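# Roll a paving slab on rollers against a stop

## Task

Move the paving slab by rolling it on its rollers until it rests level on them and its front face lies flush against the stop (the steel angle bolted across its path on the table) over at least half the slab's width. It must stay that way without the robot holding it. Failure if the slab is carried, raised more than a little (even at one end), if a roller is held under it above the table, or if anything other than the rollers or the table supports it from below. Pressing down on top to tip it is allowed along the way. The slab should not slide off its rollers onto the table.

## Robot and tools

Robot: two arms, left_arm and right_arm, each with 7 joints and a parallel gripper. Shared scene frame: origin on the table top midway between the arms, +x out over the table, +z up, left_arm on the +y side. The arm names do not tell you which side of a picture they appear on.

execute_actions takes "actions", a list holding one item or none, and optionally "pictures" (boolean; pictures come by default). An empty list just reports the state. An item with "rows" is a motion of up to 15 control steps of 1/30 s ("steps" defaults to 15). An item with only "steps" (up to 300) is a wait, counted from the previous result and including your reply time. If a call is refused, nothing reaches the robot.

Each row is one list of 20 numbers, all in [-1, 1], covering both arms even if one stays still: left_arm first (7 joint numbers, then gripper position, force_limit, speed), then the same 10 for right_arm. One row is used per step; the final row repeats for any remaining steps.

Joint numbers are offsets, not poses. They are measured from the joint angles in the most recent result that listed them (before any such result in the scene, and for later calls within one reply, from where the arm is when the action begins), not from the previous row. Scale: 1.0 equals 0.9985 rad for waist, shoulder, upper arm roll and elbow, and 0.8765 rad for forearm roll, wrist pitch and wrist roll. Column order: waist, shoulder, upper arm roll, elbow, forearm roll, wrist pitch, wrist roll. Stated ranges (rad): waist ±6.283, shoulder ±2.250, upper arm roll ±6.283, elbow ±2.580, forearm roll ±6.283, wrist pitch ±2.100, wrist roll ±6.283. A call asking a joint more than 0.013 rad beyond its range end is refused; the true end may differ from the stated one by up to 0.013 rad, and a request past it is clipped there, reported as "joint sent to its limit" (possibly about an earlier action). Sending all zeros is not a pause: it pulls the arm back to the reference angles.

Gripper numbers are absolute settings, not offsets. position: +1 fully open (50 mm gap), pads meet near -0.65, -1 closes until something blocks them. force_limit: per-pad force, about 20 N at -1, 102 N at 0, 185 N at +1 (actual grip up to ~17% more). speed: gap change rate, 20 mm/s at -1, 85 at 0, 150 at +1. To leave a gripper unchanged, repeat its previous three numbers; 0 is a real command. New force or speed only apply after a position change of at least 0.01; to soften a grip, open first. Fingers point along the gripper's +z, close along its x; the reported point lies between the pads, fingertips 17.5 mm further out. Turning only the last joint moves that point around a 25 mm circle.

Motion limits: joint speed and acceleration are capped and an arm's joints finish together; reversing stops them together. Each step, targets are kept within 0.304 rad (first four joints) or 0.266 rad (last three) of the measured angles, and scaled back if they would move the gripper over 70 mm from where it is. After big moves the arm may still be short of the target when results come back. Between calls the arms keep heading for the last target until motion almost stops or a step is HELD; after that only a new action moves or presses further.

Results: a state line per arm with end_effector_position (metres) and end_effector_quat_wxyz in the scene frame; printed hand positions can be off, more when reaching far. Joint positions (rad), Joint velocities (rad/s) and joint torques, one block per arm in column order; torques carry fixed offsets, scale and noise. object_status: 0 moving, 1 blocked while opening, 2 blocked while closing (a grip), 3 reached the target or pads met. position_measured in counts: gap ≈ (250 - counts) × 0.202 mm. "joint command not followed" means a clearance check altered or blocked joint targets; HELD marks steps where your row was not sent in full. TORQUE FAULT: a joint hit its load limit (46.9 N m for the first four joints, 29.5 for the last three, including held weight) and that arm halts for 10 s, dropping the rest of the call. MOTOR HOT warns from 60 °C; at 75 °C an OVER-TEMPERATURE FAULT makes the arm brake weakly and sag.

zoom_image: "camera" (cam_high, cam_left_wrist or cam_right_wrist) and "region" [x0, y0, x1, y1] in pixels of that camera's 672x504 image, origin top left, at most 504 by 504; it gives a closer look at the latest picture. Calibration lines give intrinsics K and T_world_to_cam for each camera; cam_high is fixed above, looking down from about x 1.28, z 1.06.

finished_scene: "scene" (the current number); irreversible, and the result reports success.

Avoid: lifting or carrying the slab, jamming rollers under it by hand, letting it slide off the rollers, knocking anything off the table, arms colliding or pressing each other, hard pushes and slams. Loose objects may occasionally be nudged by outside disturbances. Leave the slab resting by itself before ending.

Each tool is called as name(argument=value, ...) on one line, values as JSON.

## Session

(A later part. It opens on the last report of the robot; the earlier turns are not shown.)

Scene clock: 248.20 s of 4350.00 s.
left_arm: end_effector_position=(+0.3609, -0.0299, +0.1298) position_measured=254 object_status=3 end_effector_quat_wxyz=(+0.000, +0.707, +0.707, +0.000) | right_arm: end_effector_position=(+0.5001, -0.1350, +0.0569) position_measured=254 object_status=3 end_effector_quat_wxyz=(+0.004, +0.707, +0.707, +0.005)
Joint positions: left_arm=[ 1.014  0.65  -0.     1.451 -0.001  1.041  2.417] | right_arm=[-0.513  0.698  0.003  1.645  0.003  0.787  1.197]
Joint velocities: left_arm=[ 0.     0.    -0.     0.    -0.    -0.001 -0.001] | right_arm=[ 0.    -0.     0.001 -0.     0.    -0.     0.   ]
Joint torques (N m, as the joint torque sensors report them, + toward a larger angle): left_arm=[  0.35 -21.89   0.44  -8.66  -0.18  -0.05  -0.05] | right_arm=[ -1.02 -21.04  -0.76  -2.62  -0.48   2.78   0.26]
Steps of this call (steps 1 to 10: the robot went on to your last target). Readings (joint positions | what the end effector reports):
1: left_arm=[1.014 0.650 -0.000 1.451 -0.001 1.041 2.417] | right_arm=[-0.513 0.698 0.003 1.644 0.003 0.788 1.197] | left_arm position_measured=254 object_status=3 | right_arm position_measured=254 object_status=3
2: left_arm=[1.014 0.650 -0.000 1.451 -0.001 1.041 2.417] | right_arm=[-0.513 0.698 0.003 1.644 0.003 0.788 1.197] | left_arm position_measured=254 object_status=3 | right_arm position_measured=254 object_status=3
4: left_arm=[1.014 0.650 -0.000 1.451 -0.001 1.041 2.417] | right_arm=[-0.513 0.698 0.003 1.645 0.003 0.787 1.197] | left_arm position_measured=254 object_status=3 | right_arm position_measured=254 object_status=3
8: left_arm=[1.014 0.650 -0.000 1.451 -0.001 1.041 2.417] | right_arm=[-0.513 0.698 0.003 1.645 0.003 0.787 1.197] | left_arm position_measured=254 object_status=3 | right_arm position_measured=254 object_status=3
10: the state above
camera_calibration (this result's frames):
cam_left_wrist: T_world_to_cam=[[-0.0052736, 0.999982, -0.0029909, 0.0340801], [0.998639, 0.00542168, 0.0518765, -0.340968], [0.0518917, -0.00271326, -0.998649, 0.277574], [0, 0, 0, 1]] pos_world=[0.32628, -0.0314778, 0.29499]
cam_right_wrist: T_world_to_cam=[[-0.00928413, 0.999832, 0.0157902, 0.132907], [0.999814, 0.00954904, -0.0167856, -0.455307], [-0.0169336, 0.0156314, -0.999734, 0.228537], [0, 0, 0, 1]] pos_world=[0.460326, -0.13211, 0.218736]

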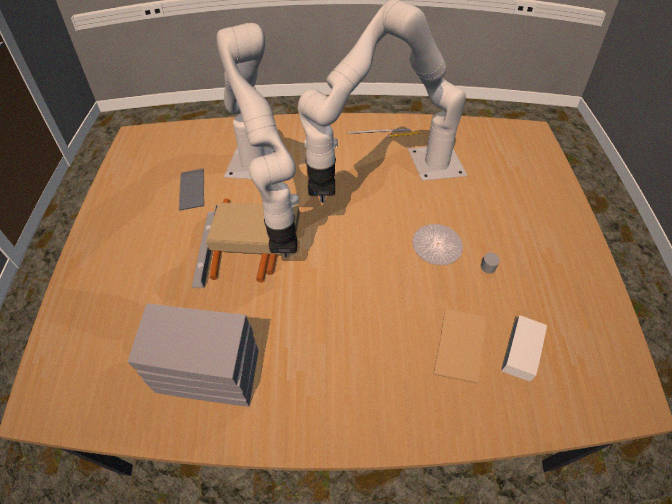

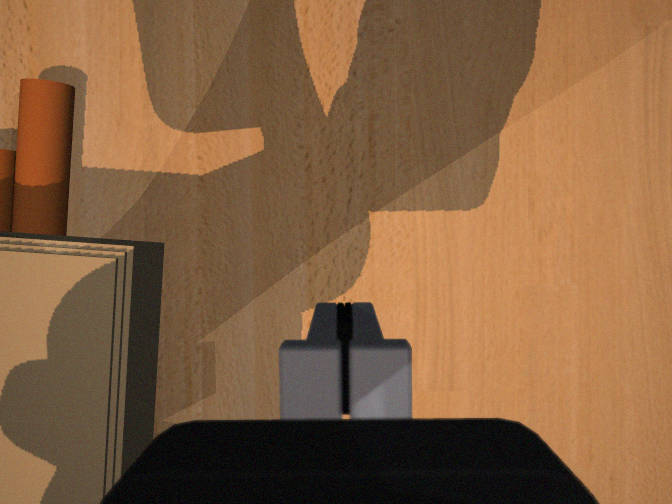

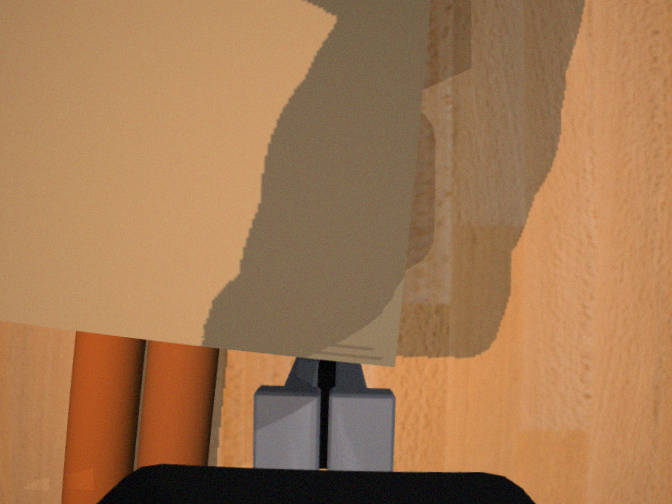

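execute_actions(actions=[{"rows":[[0,0,0,0,0,0,0,-1,0,1,-0.004,-0.008,0,0.018,0,-0.011,-0.004,-1,0,1],[0,0,0,0,0,0,0,-1,0,1,-0.005,-0.012,0,0.027,0,-0.017,-0.006,-1,0,1],[0,0,0,0,0,0,0,-1,0,1,-0.007,-0.016,0,0.036,0,-0.022,-0.008,-1,0,1],[0,0,0,0,0,0,0,-1,0,1,-0.007,-0.016,0,0.036,0,-0.022,-0.008,-1,0,1],[0,0,0,0,0,0,0,-1,0,1,-0.009,-0.02,0,0.045,0,-0.028,-0.01,-1,0,1],[0,0,0,0,0,0,0,-1,0,1,-0.011,-0.024,0,0.054,0,-0.033,-0.012,-1,0,1],[0,0,0,0,0,0,0,-1,0,1,-0.011,-0.024,0,0.054,0,-0.033,-0.012,-1,0,1],[0,0,0,0,0,0,0,-1,0,1,-0.013,-0.028,0,0.063,0,-0.039,-0.015,-1,0,1],[0,0,0,0,0,0,0,-1,0,1,-0.014,-0.032,0,0.072,0,-0.045,-0.017,-1,0,1],[0,0,0,0,0,0,0,-1,0,1,-0.014,-0.032,0,0.072,0,-0.045,-0.017,-1,0,1],[0,0,0,0,0,0,0,-1,0,1,-0.016,-0.036,0,0.081,0,-0.05,-0.019,-1,0,1],[0,0,0,0,0,0,0,-1,0,1,-0.018,-0.04,0,0.09,0,-0.056,-0.021,-1,0,1]],"steps":15}], pictures=false)

execute_actions(actions=[{"steps":10}])

Scene clock: 251.87 s of 4350.00 s.
left_arm: end_effector_position=(+0.3609, -0.0299, +0.1298) position_measured=254 object_status=3 end_effector_quat_wxyz=(+0.000, +0.707, +0.707, +0.000) | right_arm: end_effector_position=(+0.4807, -0.1346, +0.0584) position_measured=254 object_status=3 end_effector_quat_wxyz=(+0.007, +0.708, +0.706, +0.011)
Joint positions: left_arm=[ 1.014  0.65  -0.     1.451 -0.001  1.041  2.417] | right_arm=[-0.529  0.657  0.004  1.727  0.003  0.733  1.178]
Joint velocities: left_arm=[ 0.     0.     0.     0.     0.001  0.001 -0.   ] | right_arm=[-0.004 -0.016 -0.001  0.023  0.002 -0.017 -0.004]
Joint torques (N m, as the joint torque sensors report them, + toward a larger angle): left_arm=[  0.2  -21.89   0.72  -8.42  -0.2   -0.18  -0.03] | right_arm=[ -0.17 -16.7   -0.5   -1.81  -0.3    2.52   0.47]
Steps of this call (steps 1 to 15: the robot went on to your last target; steps 16 to 90: nothing new was sent; then 0.17 s passed at rest; steps 91 to 105: all 15 steps of this action). Readings (joint positions | what the end effector reports):
91: left_arm=[1.014 0.650 -0.000 1.451 -0.001 1.041 2.417] | right_arm=[-0.513 0.696 0.004 1.646 0.003 0.786 1.196] | left_arm position_measured=254 object_status=3 | right_arm position_measured=254 object_status=3
92: left_arm=[1.014 0.650 -0.000 1.451 -0.001 1.041 2.417] | right_arm=[-0.515 0.692 0.005 1.651 0.004 0.780 1.195] | left_arm position_measured=254 object_status=3 | right_arm position_measured=254 object_status=3
94: left_arm=[1.014 0.650 -0.000 1.451 -0.001 1.041 2.417] | right_arm=[-0.517 0.684 0.006 1.665 0.004 0.767 1.191] | left_arm position_measured=254 object_status=3 | right_arm position_measured=254 object_status=3
98: left_arm=[1.014 0.650 -0.000 1.451 -0.001 1.041 2.417] | right_arm=[-0.522 0.673 0.005 1.690 0.004 0.754 1.186] | left_arm position_measured=254 object_status=3 | right_arm position_measured=254 object_status=3
105: the state above

Scene clock: 252.20 s of 4350.00 s.
left_arm: end_effector_position=(+0.3609, -0.0299, +0.1298) position_measured=254 object_status=3 end_effector_quat_wxyz=(+0.000, +0.707, +0.707, +0.000) | right_arm: end_effector_position=(+0.4807, -0.1346, +0.0585) position_measured=254 object_status=3 end_effector_quat_wxyz=(+0.008, +0.708, +0.707, +0.011)
Joint positions: left_arm=[ 1.014  0.65  -0.     1.451 -0.001  1.041  2.417] | right_arm=[-0.53   0.656  0.005  1.728  0.004  0.732  1.178]
Joint velocities: left_arm=[ 0. -0.  0.  0.  0.  0. -0.] | right_arm=[-0. -0.  0.  0.  0.  0. -0.]
Joint torques (N m, as the joint torque sensors report them, + toward a larger angle): left_arm=[  0.09 -21.83   0.06  -8.6   -0.09  -0.37   0.07] | right_arm=[ -0.7  -19.23  -0.7   -1.56  -0.52   2.77   0.24]
Steps of this call (steps 1 to 10: the robot went on to your last target). Readings (joint positions | what the end effector reports):
1: left_arm=[1.014 0.650 -0.000 1.451 -0.001 1.041 2.417] | right_arm=[-0.530 0.656 0.004 1.727 0.004 0.733 1.178] | left_arm position_measured=254 object_status=3 | right_arm position_measured=254 object_status=3
2: left_arm=[1.014 0.650 -0.000 1.451 -0.001 1.041 2.417] | right_arm=[-0.530 0.656 0.004 1.727 0.004 0.732 1.178] | left_arm position_measured=254 object_status=3 | right_arm position_measured=254 object_status=3
4: left_arm=[1.014 0.650 -0.000 1.451 -0.001 1.041 2.417] | right_arm=[-0.530 0.656 0.004 1.728 0.004 0.732 1.178] | left_arm position_measured=254 object_status=3 | right_arm position_measured=254 object_status=3
8: left_arm=[1.014 0.650 -0.000 1.451 -0.001 1.041 2.417] | right_arm=[-0.530 0.656 0.005 1.728 0.004 0.732 1.178] | left_arm position_measured=254 object_status=3 | right_arm position_measured=254 object_status=3
10: the state above
camera_calibration (this result's frames):
cam_left_wrist: T_world_to_cam=[[-0.00527382, 0.999982, -0.00299365, 0.034082], [0.998639, 0.00542205, 0.0518785, -0.340969], [0.0518938, -0.00271597, -0.998649, 0.277573], [0, 0, 0, 1]] pos_world=[0.326281, -0.0314788, 0.294989]
cam_right_wrist: T_world_to_cam=[[-0.00780879, 0.999766, 0.0201788, 0.131298], [0.999962, 0.0078832, -0.00361058, -0.436887], [-0.00376881, 0.0201499, -0.99979, 0.22412], [0, 0, 0, 1]] pos_world=[0.43874, -0.132339, 0.219847]

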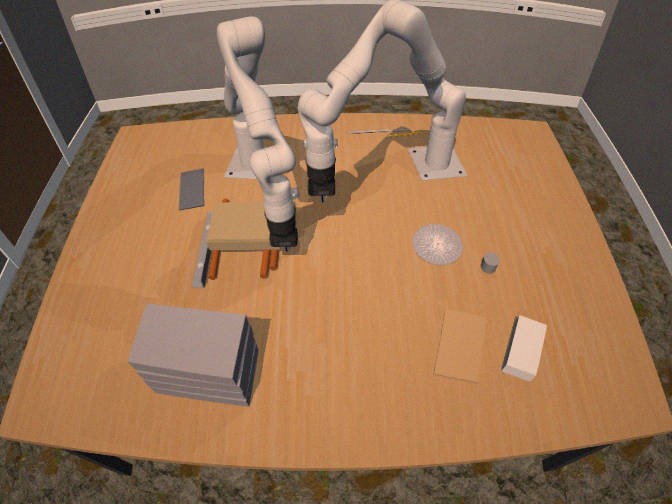

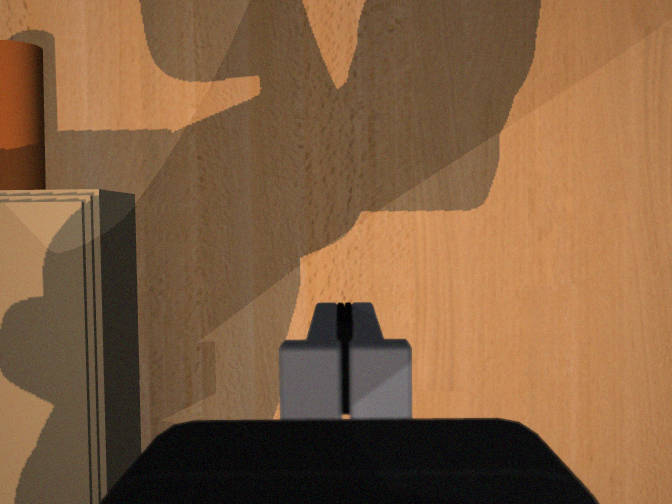

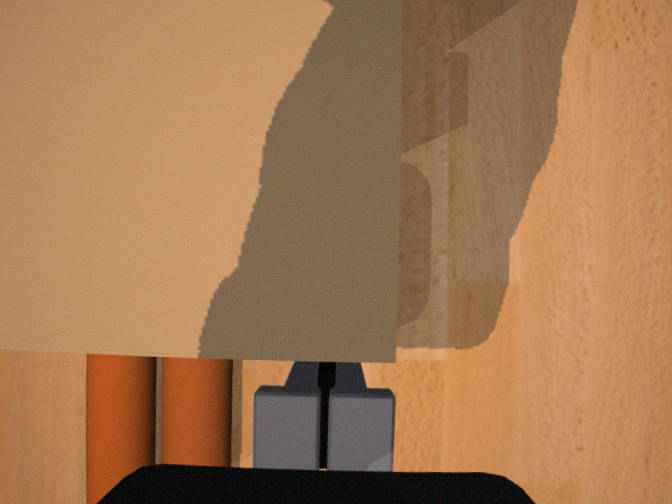

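execute_actions(actions=[{"rows":[[0,0,0,0,0,0,0,-1,0,1,0.012,0.03,-0.005,-0.056,-0.004,0.045,0.015,-1,0,1],[0,0,0,0,0,0,0,-1,0,1,0.024,0.059,-0.005,-0.113,-0.004,0.091,0.031,-1,0,1],[0,0,0,0,0,0,0,-1,0,1,0.024,0.059,-0.005,-0.113,-0.004,0.091,0.031,-1,0,1],[0,0,0,0,0,0,0,-1,0,1,0.024,0.059,-0.005,-0.113,-0.004,0.091,0.031,-1,0,1],[0,0,0,0,0,0,0,-1,0,1,0.024,0.059,-0.005,-0.113,-0.004,0.091,0.031,-1,0,1],[0,0,0,0,0,0,0,-1,0,1,0.028,-0.016,-0.005,-0.183,-0.004,0.256,0.035,-1,0,1]],"steps":15}], pictures=false)

execute_actions(actions=[{"rows":[[0,0,0,0,0,0,0,-1,0,1,0.15,-0.06,0,0.11,0,-0.055,0.17,-1,0,1],[0,0,0,0,0,0,0,-1,0,1,0.3,-0.12,0,0.22,0,-0.11,0.35,-1,0,1],[0,0,0,0,0,0,0,-1,0,1,0.393,-0.159,0,0.295,0,-0.154,0.468,-1,0,1],[0,0,0,0,0,0,0,-1,0,1,0.393,-0.159,0,0.295,0,-0.154,0.468,-1,0,1],[0,0,0,0,0,0,0,-1,0,1,0.393,-0.159,0,0.295,0,-0.154,0.468,-1,0,1],[0,0,0,0,0,0,0,-1,0,1,0.393,-0.159,0,0.295,0,-0.154,0.468,-1,0,1],[0,0,0,0,0,0,0,-1,0,1,0.393,-0.159,0,0.295,0,-0.154,0.468,-1,0,1],[0.006,0.228,0,-0.196,0,-0.037,0.007,-1,0,1,0.393,-0.159,0,0.295,0,-0.154,0.468,-1,0,1]],"steps":15}], pictures=false)

execute_actions(actions=[{"steps":25}])

Scene clock: 259.13 s of 4350.00 s.
left_arm: end_effector_position=(+0.3609, -0.0299, +0.1298) position_measured=254 object_status=3 end_effector_quat_wxyz=(+0.000, +0.707, +0.707, +0.000) | right_arm: end_effector_position=(+0.5094, -0.1345, +0.1096) position_measured=254 object_status=3 end_effector_quat_wxyz=(+0.000, +0.706, +0.708, +0.000)
Joint positions: left_arm=[ 1.014  0.65  -0.     1.451 -0.001  1.041  2.417] | right_arm=[-0.503  0.642 -0.     1.544  0.     0.955  1.209]
Joint velocities: left_arm=[-0.    -0.    -0.    -0.     0.    -0.002  0.001] | right_arm=[ 0.004  0.012 -0.004  0.009 -0.001  0.014  0.   ]
Joint torques (N m, as the joint torque sensors report them, + toward a larger angle): left_arm=[  0.21 -21.69   0.46  -8.47   0.    -0.18   0.07] | right_arm=[ -0.23 -20.41   0.33  -6.77   0.02   0.31  -0.06]
Steps of this call (steps 1 to 15: the robot went on to your last target; steps 16 to 90: nothing new was sent; then 3.43 s passed at rest; steps 91 to 105: all 15 steps of this action). Readings (joint positions | what the end effector reports):
91: left_arm=[1.014 0.650 -0.000 1.451 -0.001 1.041 2.417] | right_arm=[-0.530 0.657 0.004 1.727 0.004 0.732 1.178] | left_arm position_measured=254 object_status=3 | right_arm position_measured=254 object_status=3
92: left_arm=[1.014 0.650 -0.000 1.451 -0.001 1.041 2.417] | right_arm=[-0.528 0.660 0.004 1.722 0.003 0.737 1.179] | left_arm position_measured=254 object_status=3 | right_arm position_measured=254 object_status=3
94: left_arm=[1.014 0.650 -0.000 1.451 -0.001 1.041 2.417] | right_arm=[-0.522 0.675 0.002 1.699 0.002 0.756 1.185] | left_arm position_measured=254 object_status=3 | right_arm position_measured=254 object_status=3
98: left_arm=[1.014 0.650 -0.000 1.451 -0.001 1.041 2.417] | right_arm=[-0.509 0.701 0.000 1.610 0.001 0.834 1.202] | left_arm position_measured=254 object_status=3 | right_arm position_measured=254 object_status=3
105: the state above

Scene clock: 259.63 s of 4350.00 s.
left_arm: end_effector_position=(+0.3871, -0.0628, +0.0817) position_measured=254 object_status=3 end_effector_quat_wxyz=(-0.001, +0.707, +0.707, +0.000) | right_arm: end_effector_position=(+0.4642, -0.3047, +0.1123) position_measured=254 object_status=3 end_effector_quat_wxyz=(+0.001, +0.704, +0.710, +0.000)
Joint positions: left_arm=[ 1.018  0.8   -0.     1.325 -0.001  1.02   2.421] | right_arm=[-0.169  0.506  0.001  1.795  0.001  0.84   1.549]
Joint velocities: left_arm=[ 0.019  0.798 -0.001 -0.706  0.    -0.142  0.024] | right_arm=[ 0.675 -0.259  0.038  0.532  0.015 -0.226  0.871]
Joint torques (N m, as the joint torque sensors report them, + toward a larger angle): left_arm=[ -0.01 -28.35   0.05  -8.52  -0.06   0.1   -0.07] | right_arm=[ -2.55 -17.19  -1.81  -7.4   -0.72  -0.06   0.08]
Steps of this call (steps 1 to 15: all 15 steps of this action). Readings (joint positions | what the end effector reports):
1: left_arm=[1.014 0.650 -0.000 1.451 -0.001 1.041 2.417] | right_arm=[-0.501 0.641 -0.001 1.545 0.000 0.955 1.210] | left_arm position_measured=254 object_status=3 | right_arm position_measured=254 object_status=3
2: left_arm=[1.014 0.650 -0.000 1.451 -0.001 1.041 2.417] | right_arm=[-0.494 0.638 -0.002 1.550 -0.001 0.952 1.214] | left_arm position_measured=254 object_status=3 | right_arm position_measured=254 object_status=3
4: left_arm=[1.014 0.650 -0.000 1.451 -0.001 1.041 2.417] | right_arm=[-0.465 0.625 -0.004 1.570 -0.001 0.941 1.240] | left_arm position_measured=254 object_status=3 | right_arm position_measured=254 object_status=3
8: left_arm=[1.014 0.652 -0.000 1.450 -0.001 1.041 2.417] | right_arm=[-0.360 0.579 -0.001 1.653 0.000 0.903 1.331] | left_arm position_measured=254 object_status=3 | right_arm position_measured=254 object_status=3
15: the state above

Scene clock: 260.47 s of 4350.00 s.
left_arm: end_effector_position=(+0.4006, -0.0800, +0.0550) position_measured=254 object_status=3 end_effector_quat_wxyz=(+0.000, +0.707, +0.707, +0.000) | right_arm: end_effector_position=(+0.4494, -0.3298, +0.1121) position_measured=254 object_status=3 end_effector_quat_wxyz=(-0.000, +0.700, +0.714, -0.000)
Joint positions: left_arm=[ 1.02   0.878 -0.     1.255 -0.001  1.008  2.423] | right_arm=[-0.11   0.483 -0.     1.839  0.     0.82   1.619]
Joint velocities: left_arm=[ 0.     0.    -0.    -0.001  0.001 -0.    -0.   ] | right_arm=[-0. -0. -0.  0.  0. -0. -0.]
Joint torques (N m, as the joint torque sensors report them, + toward a larger angle): left_arm=[  0.42 -25.15   0.66  -8.47  -0.02  -0.16  -0.05] | right_arm=[  0.08 -17.64   0.23  -7.2   -0.32   0.     0.05]
Steps of this call (steps 1 to 25: the robot went on to your last target). Readings (joint positions | what the end effector reports):
1: left_arm=[1.019 0.824 -0.000 1.303 -0.001 1.016 2.422] | right_arm=[-0.149 0.498 0.002 1.811 0.001 0.833 1.576] | left_arm position_measured=254 object_status=3 | right_arm position_measured=254 object_status=3
2: left_arm=[1.019 0.843 -0.000 1.286 -0.001 1.012 2.422] | right_arm=[-0.133 0.492 0.003 1.824 0.001 0.827 1.596] | left_arm position_measured=254 object_status=3 | right_arm position_measured=254 object_status=3
4: left_arm=[1.020 0.867 -0.000 1.263 -0.001 1.008 2.423] | right_arm=[-0.119 0.487 0.003 1.837 0.001 0.822 1.617] | left_arm position_measured=254 object_status=3 | right_arm position_measured=254 object_status=3
8: left_arm=[1.020 0.874 -0.000 1.256 -0.001 1.008 2.423] | right_arm=[-0.113 0.484 -0.000 1.839 0.000 0.820 1.619] | left_arm position_measured=254 object_status=3 | right_arm position_measured=254 object_status=3
25: the state above
camera_calibration (this result's frames):
cam_left_wrist: T_world_to_cam=[[-0.00538244, 0.99998, -0.00337374, 0.0842379], [0.998621, 0.00555126, 0.052205, -0.376424], [0.0522227, -0.0030881, -0.998631, 0.200596], [0, 0, 0, 1]] pos_world=[0.365883, -0.0815271, 0.220256]
cam_right_wrist: T_world_to_cam=[[-0.02951, 0.999448, 0.0152353, 0.335325], [0.999097, 0.029959, -0.0301385, -0.393292], [-0.0305783, 0.0143322, -0.99943, 0.291622], [0, 0, 0, 1]] pos_world=[0.411749, -0.327537, 0.274494]

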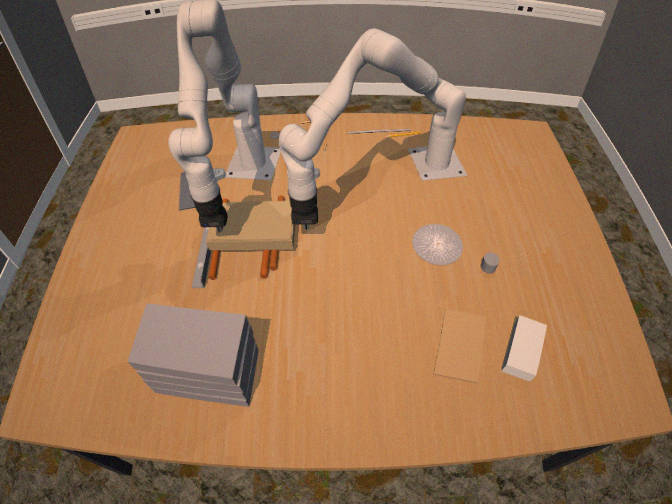

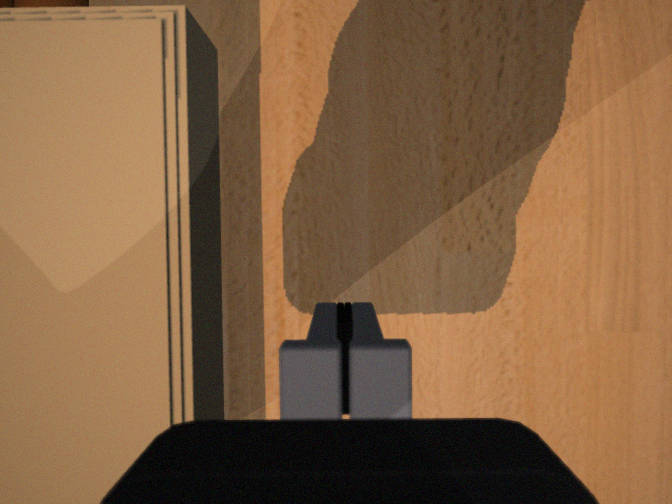

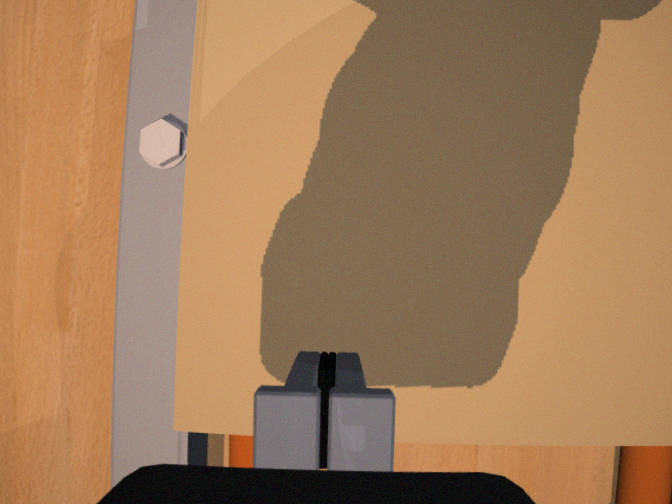

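execute_actions(actions=[{"rows":[[0.006,0.01,0,-0.022,0,0.014,0.007,-1,0,1,0,0,0,0,0,0,0,-1,0,1],[0.012,0.02,0,-0.045,0,0.028,0.014,-1,0,1,0,0,0,0,0,0,0,-1,0,1],[0.018,0.03,0,-0.067,0,0.042,0.021,-1,0,1,0,0,0,0,0,0,0,-1,0,1],[0.022,0.037,0,-0.082,0,0.052,0.025,-1,0,1,0,0,0,0,0,0,0,-1,0,1],[0.026,0.044,0,-0.097,0,0.061,0.03,-1,0,1,0,0,0,0,0,0,0,-1,0,1],[0.028,0.047,0,-0.104,0,0.066,0.032,-1,0,1,0,0,0,0,0,0,0,-1,0,1],[0.03,0.05,0,-0.112,0,0.07,0.034,-1,0,1,0,0,0,0,0,0,0,-1,0,1],[0.03,0.05,0,-0.112,0,0.07,0.034,-1,0,1,0,0,0,0,0,0,0,-1,0,1],[0.032,0.054,0,-0.119,0,0.075,0.037,-1,0,1,0,0,0,0,0,0,0,-1,0,1],[0.032,0.054,0,-0.119,0,0.075,0.037,-1,0,1,0,0,0,0,0,0,0,-1,0,1],[0.034,0.057,0,-0.127,0,0.08,0.039,-1,0,1,0,0,0,0,0,0,0,-1,0,1],[0.036,0.06,0,-0.134,0,0.085,0.041,-1,0,1,0,0,0,0,0,0,0,-1,0,1],[0.038,0.064,0,-0.142,0,0.089,0.044,-1,0,1,0,0,0,0,0,0,0,-1,0,1],[0.04,0.067,0,-0.149,0,0.094,0.046,-1,0,1,0,0,0,0,0,0,0,-1,0,1]],"steps":15}], pictures=false)

execute_actions(actions=[{"steps":12}])

Scene clock: 265.67 s of 4350.00 s.
left_arm: end_effector_position=(+0.4017, -0.1103, +0.0545) position_measured=254 object_status=3 end_effector_quat_wxyz=(-0.005, +0.706, +0.708, +0.004) | right_arm: end_effector_position=(+0.4494, -0.3298, +0.1121) position_measured=254 object_status=3 end_effector_quat_wxyz=(-0.000, +0.700, +0.714, -0.000)
Joint positions: left_arm=[ 1.056  0.941 -0.003  1.117 -0.004  1.093  2.46 ] | right_arm=[-0.11   0.483 -0.     1.839  0.     0.82   1.619]
Joint velocities: left_arm=[ 0.021  0.071 -0.023 -0.133 -0.02   0.136  0.044] | right_arm=[ 0.     0.     0.     0.    -0.     0.001  0.   ]
Joint torques (N m, as the joint torque sensors report them, + toward a larger angle): left_arm=[  3.74 -26.26   3.38 -13.28   1.87  -4.41   0.76] | right_arm=[ -0.16 -17.74   0.09  -7.11  -0.17   0.    -0.05]
Steps of this call (steps 1 to 15: the robot went on to your last target; steps 16 to 90: nothing new was sent; then 1.70 s passed at rest; steps 91 to 105: all 15 steps of this action). Readings (joint positions | what the end effector reports):
91: left_arm=[1.021 0.879 -0.000 1.254 -0.001 1.009 2.423] | right_arm=[-0.110 0.483 -0.000 1.839 0.000 0.820 1.619] | left_arm position_measured=254 object_status=3 | right_arm position_measured=254 object_status=3
92: left_arm=[1.022 0.882 -0.001 1.248 -0.001 1.012 2.425] | right_arm=[-0.110 0.483 -0.000 1.839 0.000 0.820 1.619] | left_arm position_measured=254 object_status=3 | right_arm position_measured=254 object_status=3
94: left_arm=[1.030 0.895 -0.001 1.222 -0.001 1.026 2.432] | right_arm=[-0.110 0.483 -0.000 1.839 0.000 0.820 1.619] | left_arm position_measured=254 object_status=3 | right_arm position_measured=254 object_status=3
98: left_arm=[1.046 0.921 0.000 1.161 -0.001 1.060 2.449] | right_arm=[-0.110 0.483 -0.000 1.839 0.000 0.820 1.619] | left_arm position_measured=254 object_status=3 | right_arm position_measured=254 object_status=3
105: the state above

Scene clock: 266.07 s of 4350.00 s.
left_arm: end_effector_position=(+0.4019, -0.1102, +0.0540) position_measured=254 object_status=3 end_effector_quat_wxyz=(-0.006, +0.706, +0.708, +0.004) | right_arm: end_effector_position=(+0.4494, -0.3298, +0.1121) position_measured=254 object_status=3 end_effector_quat_wxyz=(-0.000, +0.700, +0.714, -0.000)
Joint positions: left_arm=[ 1.056  0.944 -0.004  1.112 -0.005  1.099  2.462] | right_arm=[-0.11   0.483 -0.     1.839  0.     0.82   1.619]
Joint velocities: left_arm=[-0.     0.001 -0.    -0.001 -0.    -0.001 -0.   ] | right_arm=[-0.001 -0.    -0.     0.    -0.    -0.     0.   ]
Joint torques (N m, as the joint torque sensors report them, + toward a larger angle): left_arm=[  3.47 -25.93   3.25 -13.33   1.89  -4.08   0.5 ] | right_arm=[  0.05 -17.98   0.16  -7.43  -0.09  -0.18   0.13]
Steps of this call (steps 1 to 12: the robot went on to your last target). Readings (joint positions | what the end effector reports):
1: left_arm=[1.056 0.943 -0.004 1.114 -0.005 1.097 2.462] | right_arm=[-0.110 0.483 -0.000 1.839 0.000 0.820 1.619] | left_arm position_measured=254 object_status=3 | right_arm position_measured=254 object_status=3
2: left_arm=[1.056 0.943 -0.004 1.113 -0.005 1.098 2.462] | right_arm=[-0.110 0.483 -0.000 1.839 0.000 0.820 1.619] | left_arm position_measured=254 object_status=3 | right_arm position_measured=254 object_status=3
4: left_arm=[1.056 0.944 -0.004 1.112 -0.005 1.099 2.462] | right_arm=[-0.110 0.483 -0.000 1.839 0.000 0.820 1.619] | left_arm position_measured=254 object_status=3 | right_arm position_measured=254 object_status=3
8: left_arm=[1.056 0.944 -0.004 1.112 -0.005 1.099 2.462] | right_arm=[-0.110 0.483 -0.000 1.839 0.000 0.820 1.619] | left_arm position_measured=254 object_status=3 | right_arm position_measured=254 object_status=3
12: the state above
camera_calibration (this result's frames):
cam_left_wrist: T_world_to_cam=[[-0.00928102, 0.999893, 0.0113476, 0.115215], [0.998766, 0.0087157, 0.0488915, -0.377066], [0.0487874, 0.0117874, -0.99874, 0.202383], [0, 0, 0, 1]] pos_world=[0.367796, -0.114301, 0.219256]
cam_right_wrist: T_world_to_cam=[[-0.0295099, 0.999448, 0.015235, 0.335325], [0.999097, 0.0299589, -0.0301351, -0.393294], [-0.0305749, 0.0143319, -0.99943, 0.291621], [0, 0, 0, 1]] pos_world=[0.41175, -0.327537, 0.274494]

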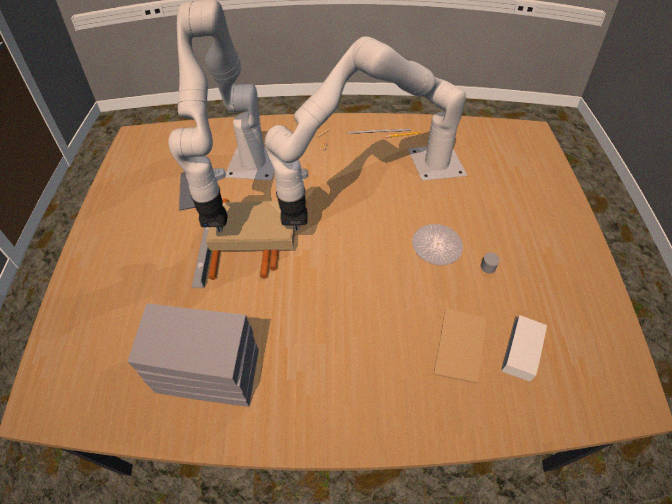

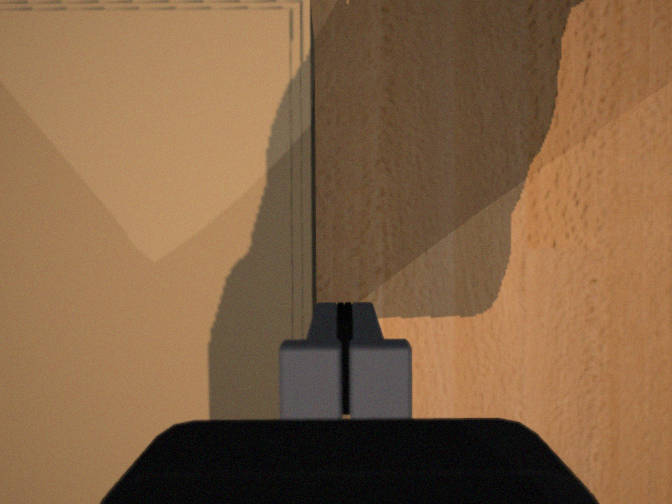

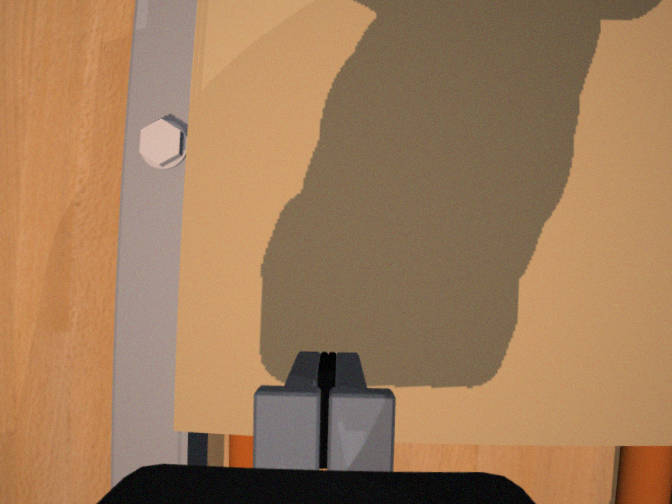

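execute_actions(actions=[{"rows":[[0,0,0,0,0,0,0,-1,0,1,0.106,0.01,0,-0.023,0,0.014,0.12,-1,0,1]],"steps":15}])

Scene clock: 271.83 s of 4350.00 s.
left_arm: end_effector_position=(+0.4023, -0.1096, +0.0539) position_measured=254 object_status=3 end_effector_quat_wxyz=(-0.006, +0.706, +0.709, +0.005) | right_arm: end_effector_position=(+0.4500, -0.3748, +0.1132) position_measured=254 object_status=3 end_effector_quat_wxyz=(+0.000, +0.700, +0.715, +0.000)
Joint positions: left_arm=[ 1.056  0.944 -0.004  1.112 -0.005  1.099  2.462] | right_arm=[-0.006  0.493 -0.     1.816  0.     0.833  1.724]
Joint velocities: left_arm=[ 0.     0.     0.     0.     0.    -0.001  0.001] | right_arm=[ 0.012  0.001  0.001 -0.     0.001 -0.    -0.   ]
Joint torques (N m, as the joint torque sensors report them, + toward a larger angle): left_arm=[  0.51 -26.54   0.75  -8.67   0.3   -0.38   0.22] | right_arm=[ -0.23 -17.74   0.4   -7.03  -0.19  -0.11   0.22]
Steps of this call (steps 1 to 15: the robot went on to your last target; steps 16 to 90: nothing new was sent; then 2.27 s passed at rest; steps 91 to 105: all 15 steps of this action). Readings (joint positions | what the end effector reports):
91: left_arm=[1.055 0.944 -0.004 1.112 -0.005 1.099 2.462] | right_arm=[-0.109 0.483 -0.001 1.838 0.000 0.821 1.620] | left_arm position_measured=254 object_status=3 | right_arm position_measured=254 object_status=3
92: left_arm=[1.054 0.944 -0.004 1.113 -0.004 1.099 2.462] | right_arm=[-0.102 0.484 -0.002 1.837 -0.000 0.821 1.625] | left_arm position_measured=254 object_status=3 | right_arm position_measured=254 object_status=3
94: left_arm=[1.055 0.944 -0.005 1.113 -0.005 1.099 2.462] | right_arm=[-0.072 0.487 -0.003 1.831 -0.001 0.824 1.651] | left_arm position_measured=254 object_status=3 | right_arm position_measured=254 object_status=3
98: left_arm=[1.056 0.944 -0.004 1.112 -0.005 1.099 2.462] | right_arm=[-0.012 0.492 0.003 1.817 0.001 0.832 1.718] | left_arm position_measured=254 object_status=3 | right_arm position_measured=254 object_status=3
105: the state above
camera_calibration (this result's frames):
cam_left_wrist: T_world_to_cam=[[-0.00981514, 0.999877, 0.0121928, 0.114833], [0.998748, 0.00920455, 0.0491625, -0.377436], [0.0490442, 0.0126601, -0.998716, 0.202278], [0, 0, 0, 1]] pos_world=[0.36817, -0.113905, 0.219174]
cam_right_wrist: T_world_to_cam=[[-0.0301417, 0.999431, 0.0151127, 0.380583], [0.999103, 0.030575, -0.0293086, -0.392302], [-0.029754, 0.0142158, -0.999456, 0.292946], [0, 0, 0, 1]] pos_world=[0.412138, -0.372537, 0.275538]

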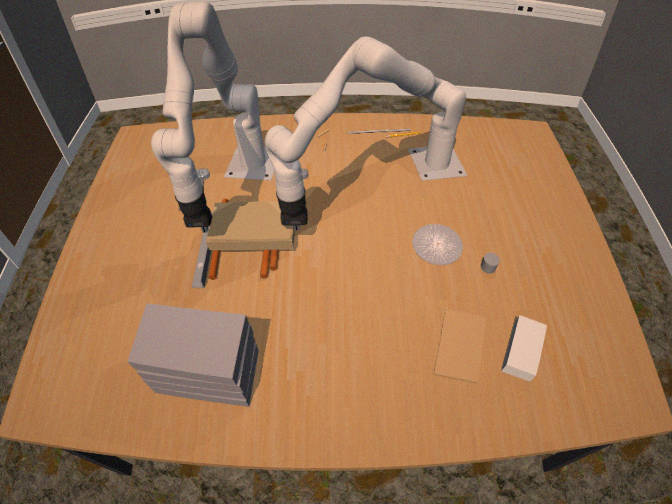

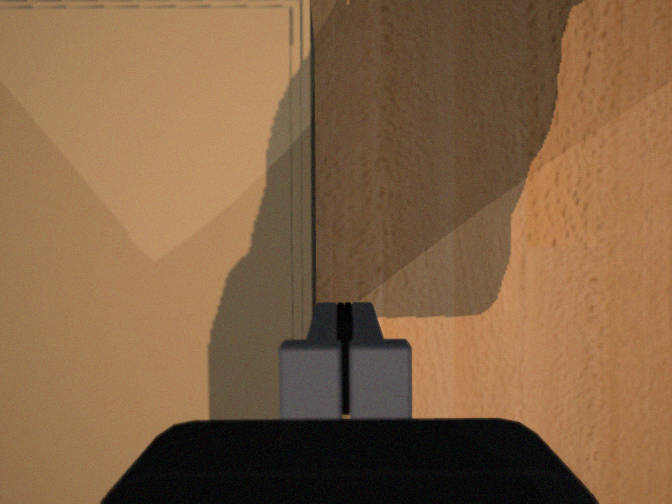

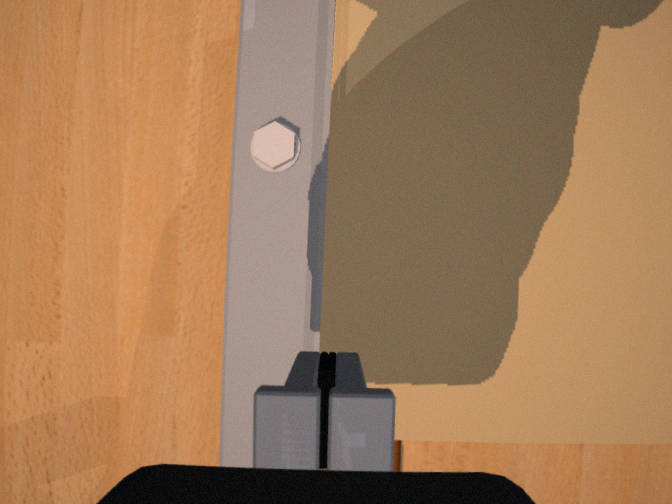

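execute_actions(actions=[{"rows":[[-0.03,-0.05,0.004,0.11,0.005,-0.07,-0.035,-1,0,1,0,-0.1,0,0,0,0.11,0,-1,0,1],[-0.03,-0.05,0.004,0.11,0.005,-0.07,-0.035,-1,0,1,0,-0.1,0,0,0,0.11,0,-1,0,1],[-0.03,-0.05,0.004,0.11,0.005,-0.07,-0.035,-1,0,1,0,-0.1,0,0,0,0.11,0,-1,0,1],[-0.03,-0.05,0.004,0.11,0.005,-0.07,-0.035,-1,0,1,0,-0.1,0,0,0,0.11,0,-1,0,1],[-0.042,-0.2,0.004,0.25,0.005,-0.06,-0.045,-1,0,1,0,-0.1,0,0,0,0.11,0,-1,0,1]],"steps":15}])

Scene clock: 274.50 s of 4350.00 s.
left_arm: end_effector_position=(+0.3783, -0.0496, +0.1006) position_measured=254 object_status=3 end_effector_quat_wxyz=(-0.007, +0.705, +0.709, +0.001) | right_arm: end_effector_position=(+0.4331, -0.3726, +0.1549) position_measured=254 object_status=3 end_effector_quat_wxyz=(+0.001, +0.700, +0.715, +0.001)
Joint positions: left_arm=[ 1.015  0.751 -0.001  1.358 -0.001  1.047  2.423] | right_arm=[-0.006  0.394 -0.     1.816  0.     0.929  1.724]
Joint velocities: left_arm=[-0.005 -0.022  0.004  0.047  0.002 -0.012 -0.   ] | right_arm=[ 0.   -0.01 -0.   -0.   -0.    0.   -0.  ]
Joint torques (N m, as the joint torque sensors report them, + toward a larger angle): left_arm=[  0.62 -22.2    0.8   -8.52  -0.04  -0.15   0.12] | right_arm=[ -0.1  -15.91  -0.26  -7.79  -0.07  -0.15   0.25]
Steps of this call (steps 1 to 15: the robot went on to your last target; steps 16 to 65: nothing new was sent; steps 66 to 80: all 15 steps of this action). Readings (joint positions | what the end effector reports):
66: left_arm=[1.055 0.944 -0.004 1.113 -0.005 1.098 2.462] | right_arm=[-0.004 0.491 -0.000 1.816 0.000 0.833 1.724] | left_arm position_measured=254 object_status=3 | right_arm position_measured=254 object_status=3
67: left_arm=[1.054 0.941 -0.004 1.119 -0.004 1.095 2.461] | right_arm=[-0.004 0.485 -0.000 1.816 0.000 0.838 1.724] | left_arm position_measured=254 object_status=3 | right_arm position_measured=254 object_status=3
69: left_arm=[1.046 0.926 -0.002 1.146 -0.003 1.080 2.453] | right_arm=[-0.005 0.455 -0.000 1.816 0.000 0.864 1.724] | left_arm position_measured=254 object_status=3 | right_arm position_measured=254 object_status=3
73: left_arm=[1.026 0.857 -0.002 1.261 -0.002 1.052 2.432] | right_arm=[-0.005 0.399 -0.000 1.815 0.000 0.925 1.724] | left_arm position_measured=254 object_status=3 | right_arm position_measured=254 object_status=3
80: the state above
camera_calibration (this result's frames):
cam_left_wrist: T_world_to_cam=[[-0.0112298, 0.999904, 0.0081644, 0.0549164], [0.99903, 0.0108717, 0.0426606, -0.355665], [0.0425678, 0.00863555, -0.999056, 0.251609], [0, 0, 0, 1]] pos_world=[0.345226, -0.0532172, 0.266096]
cam_right_wrist: T_world_to_cam=[[-0.0301299, 0.999438, 0.0146914, 0.377282], [0.999171, 0.0305178, -0.0269346, -0.37471], [-0.0273679, 0.0138677, -0.999529, 0.332991], [0, 0, 0, 1]] pos_world=[0.39488, -0.370252, 0.317198]

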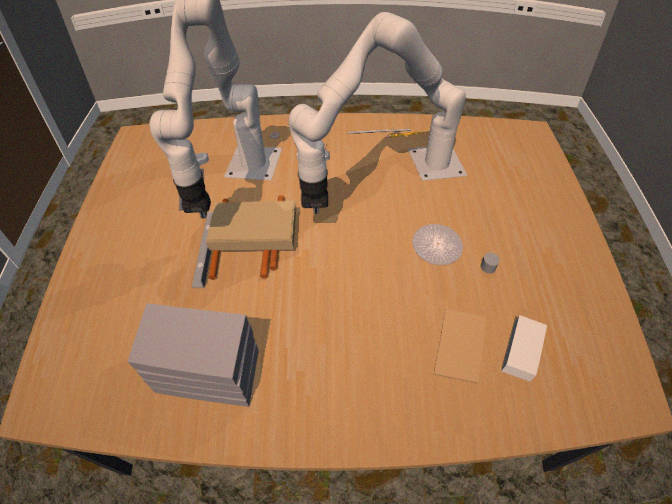

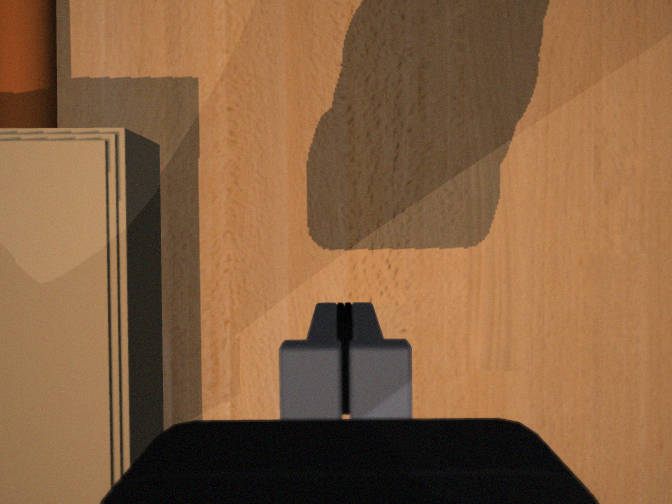

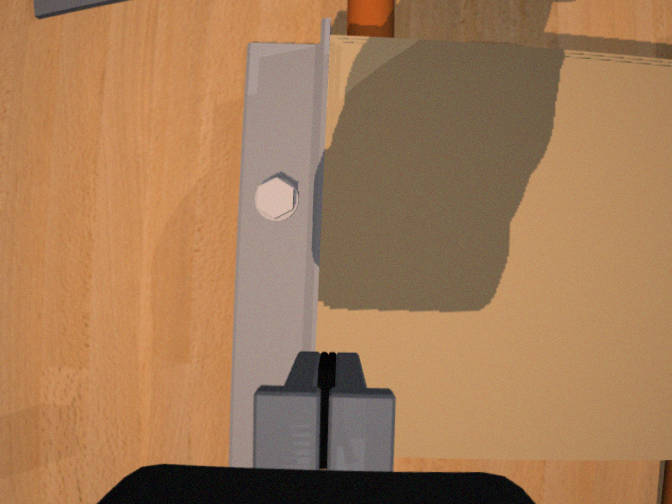

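Flush along the full width, within the stop's extent.

finished_scene(scene=2)

The scene is finished: the task was done.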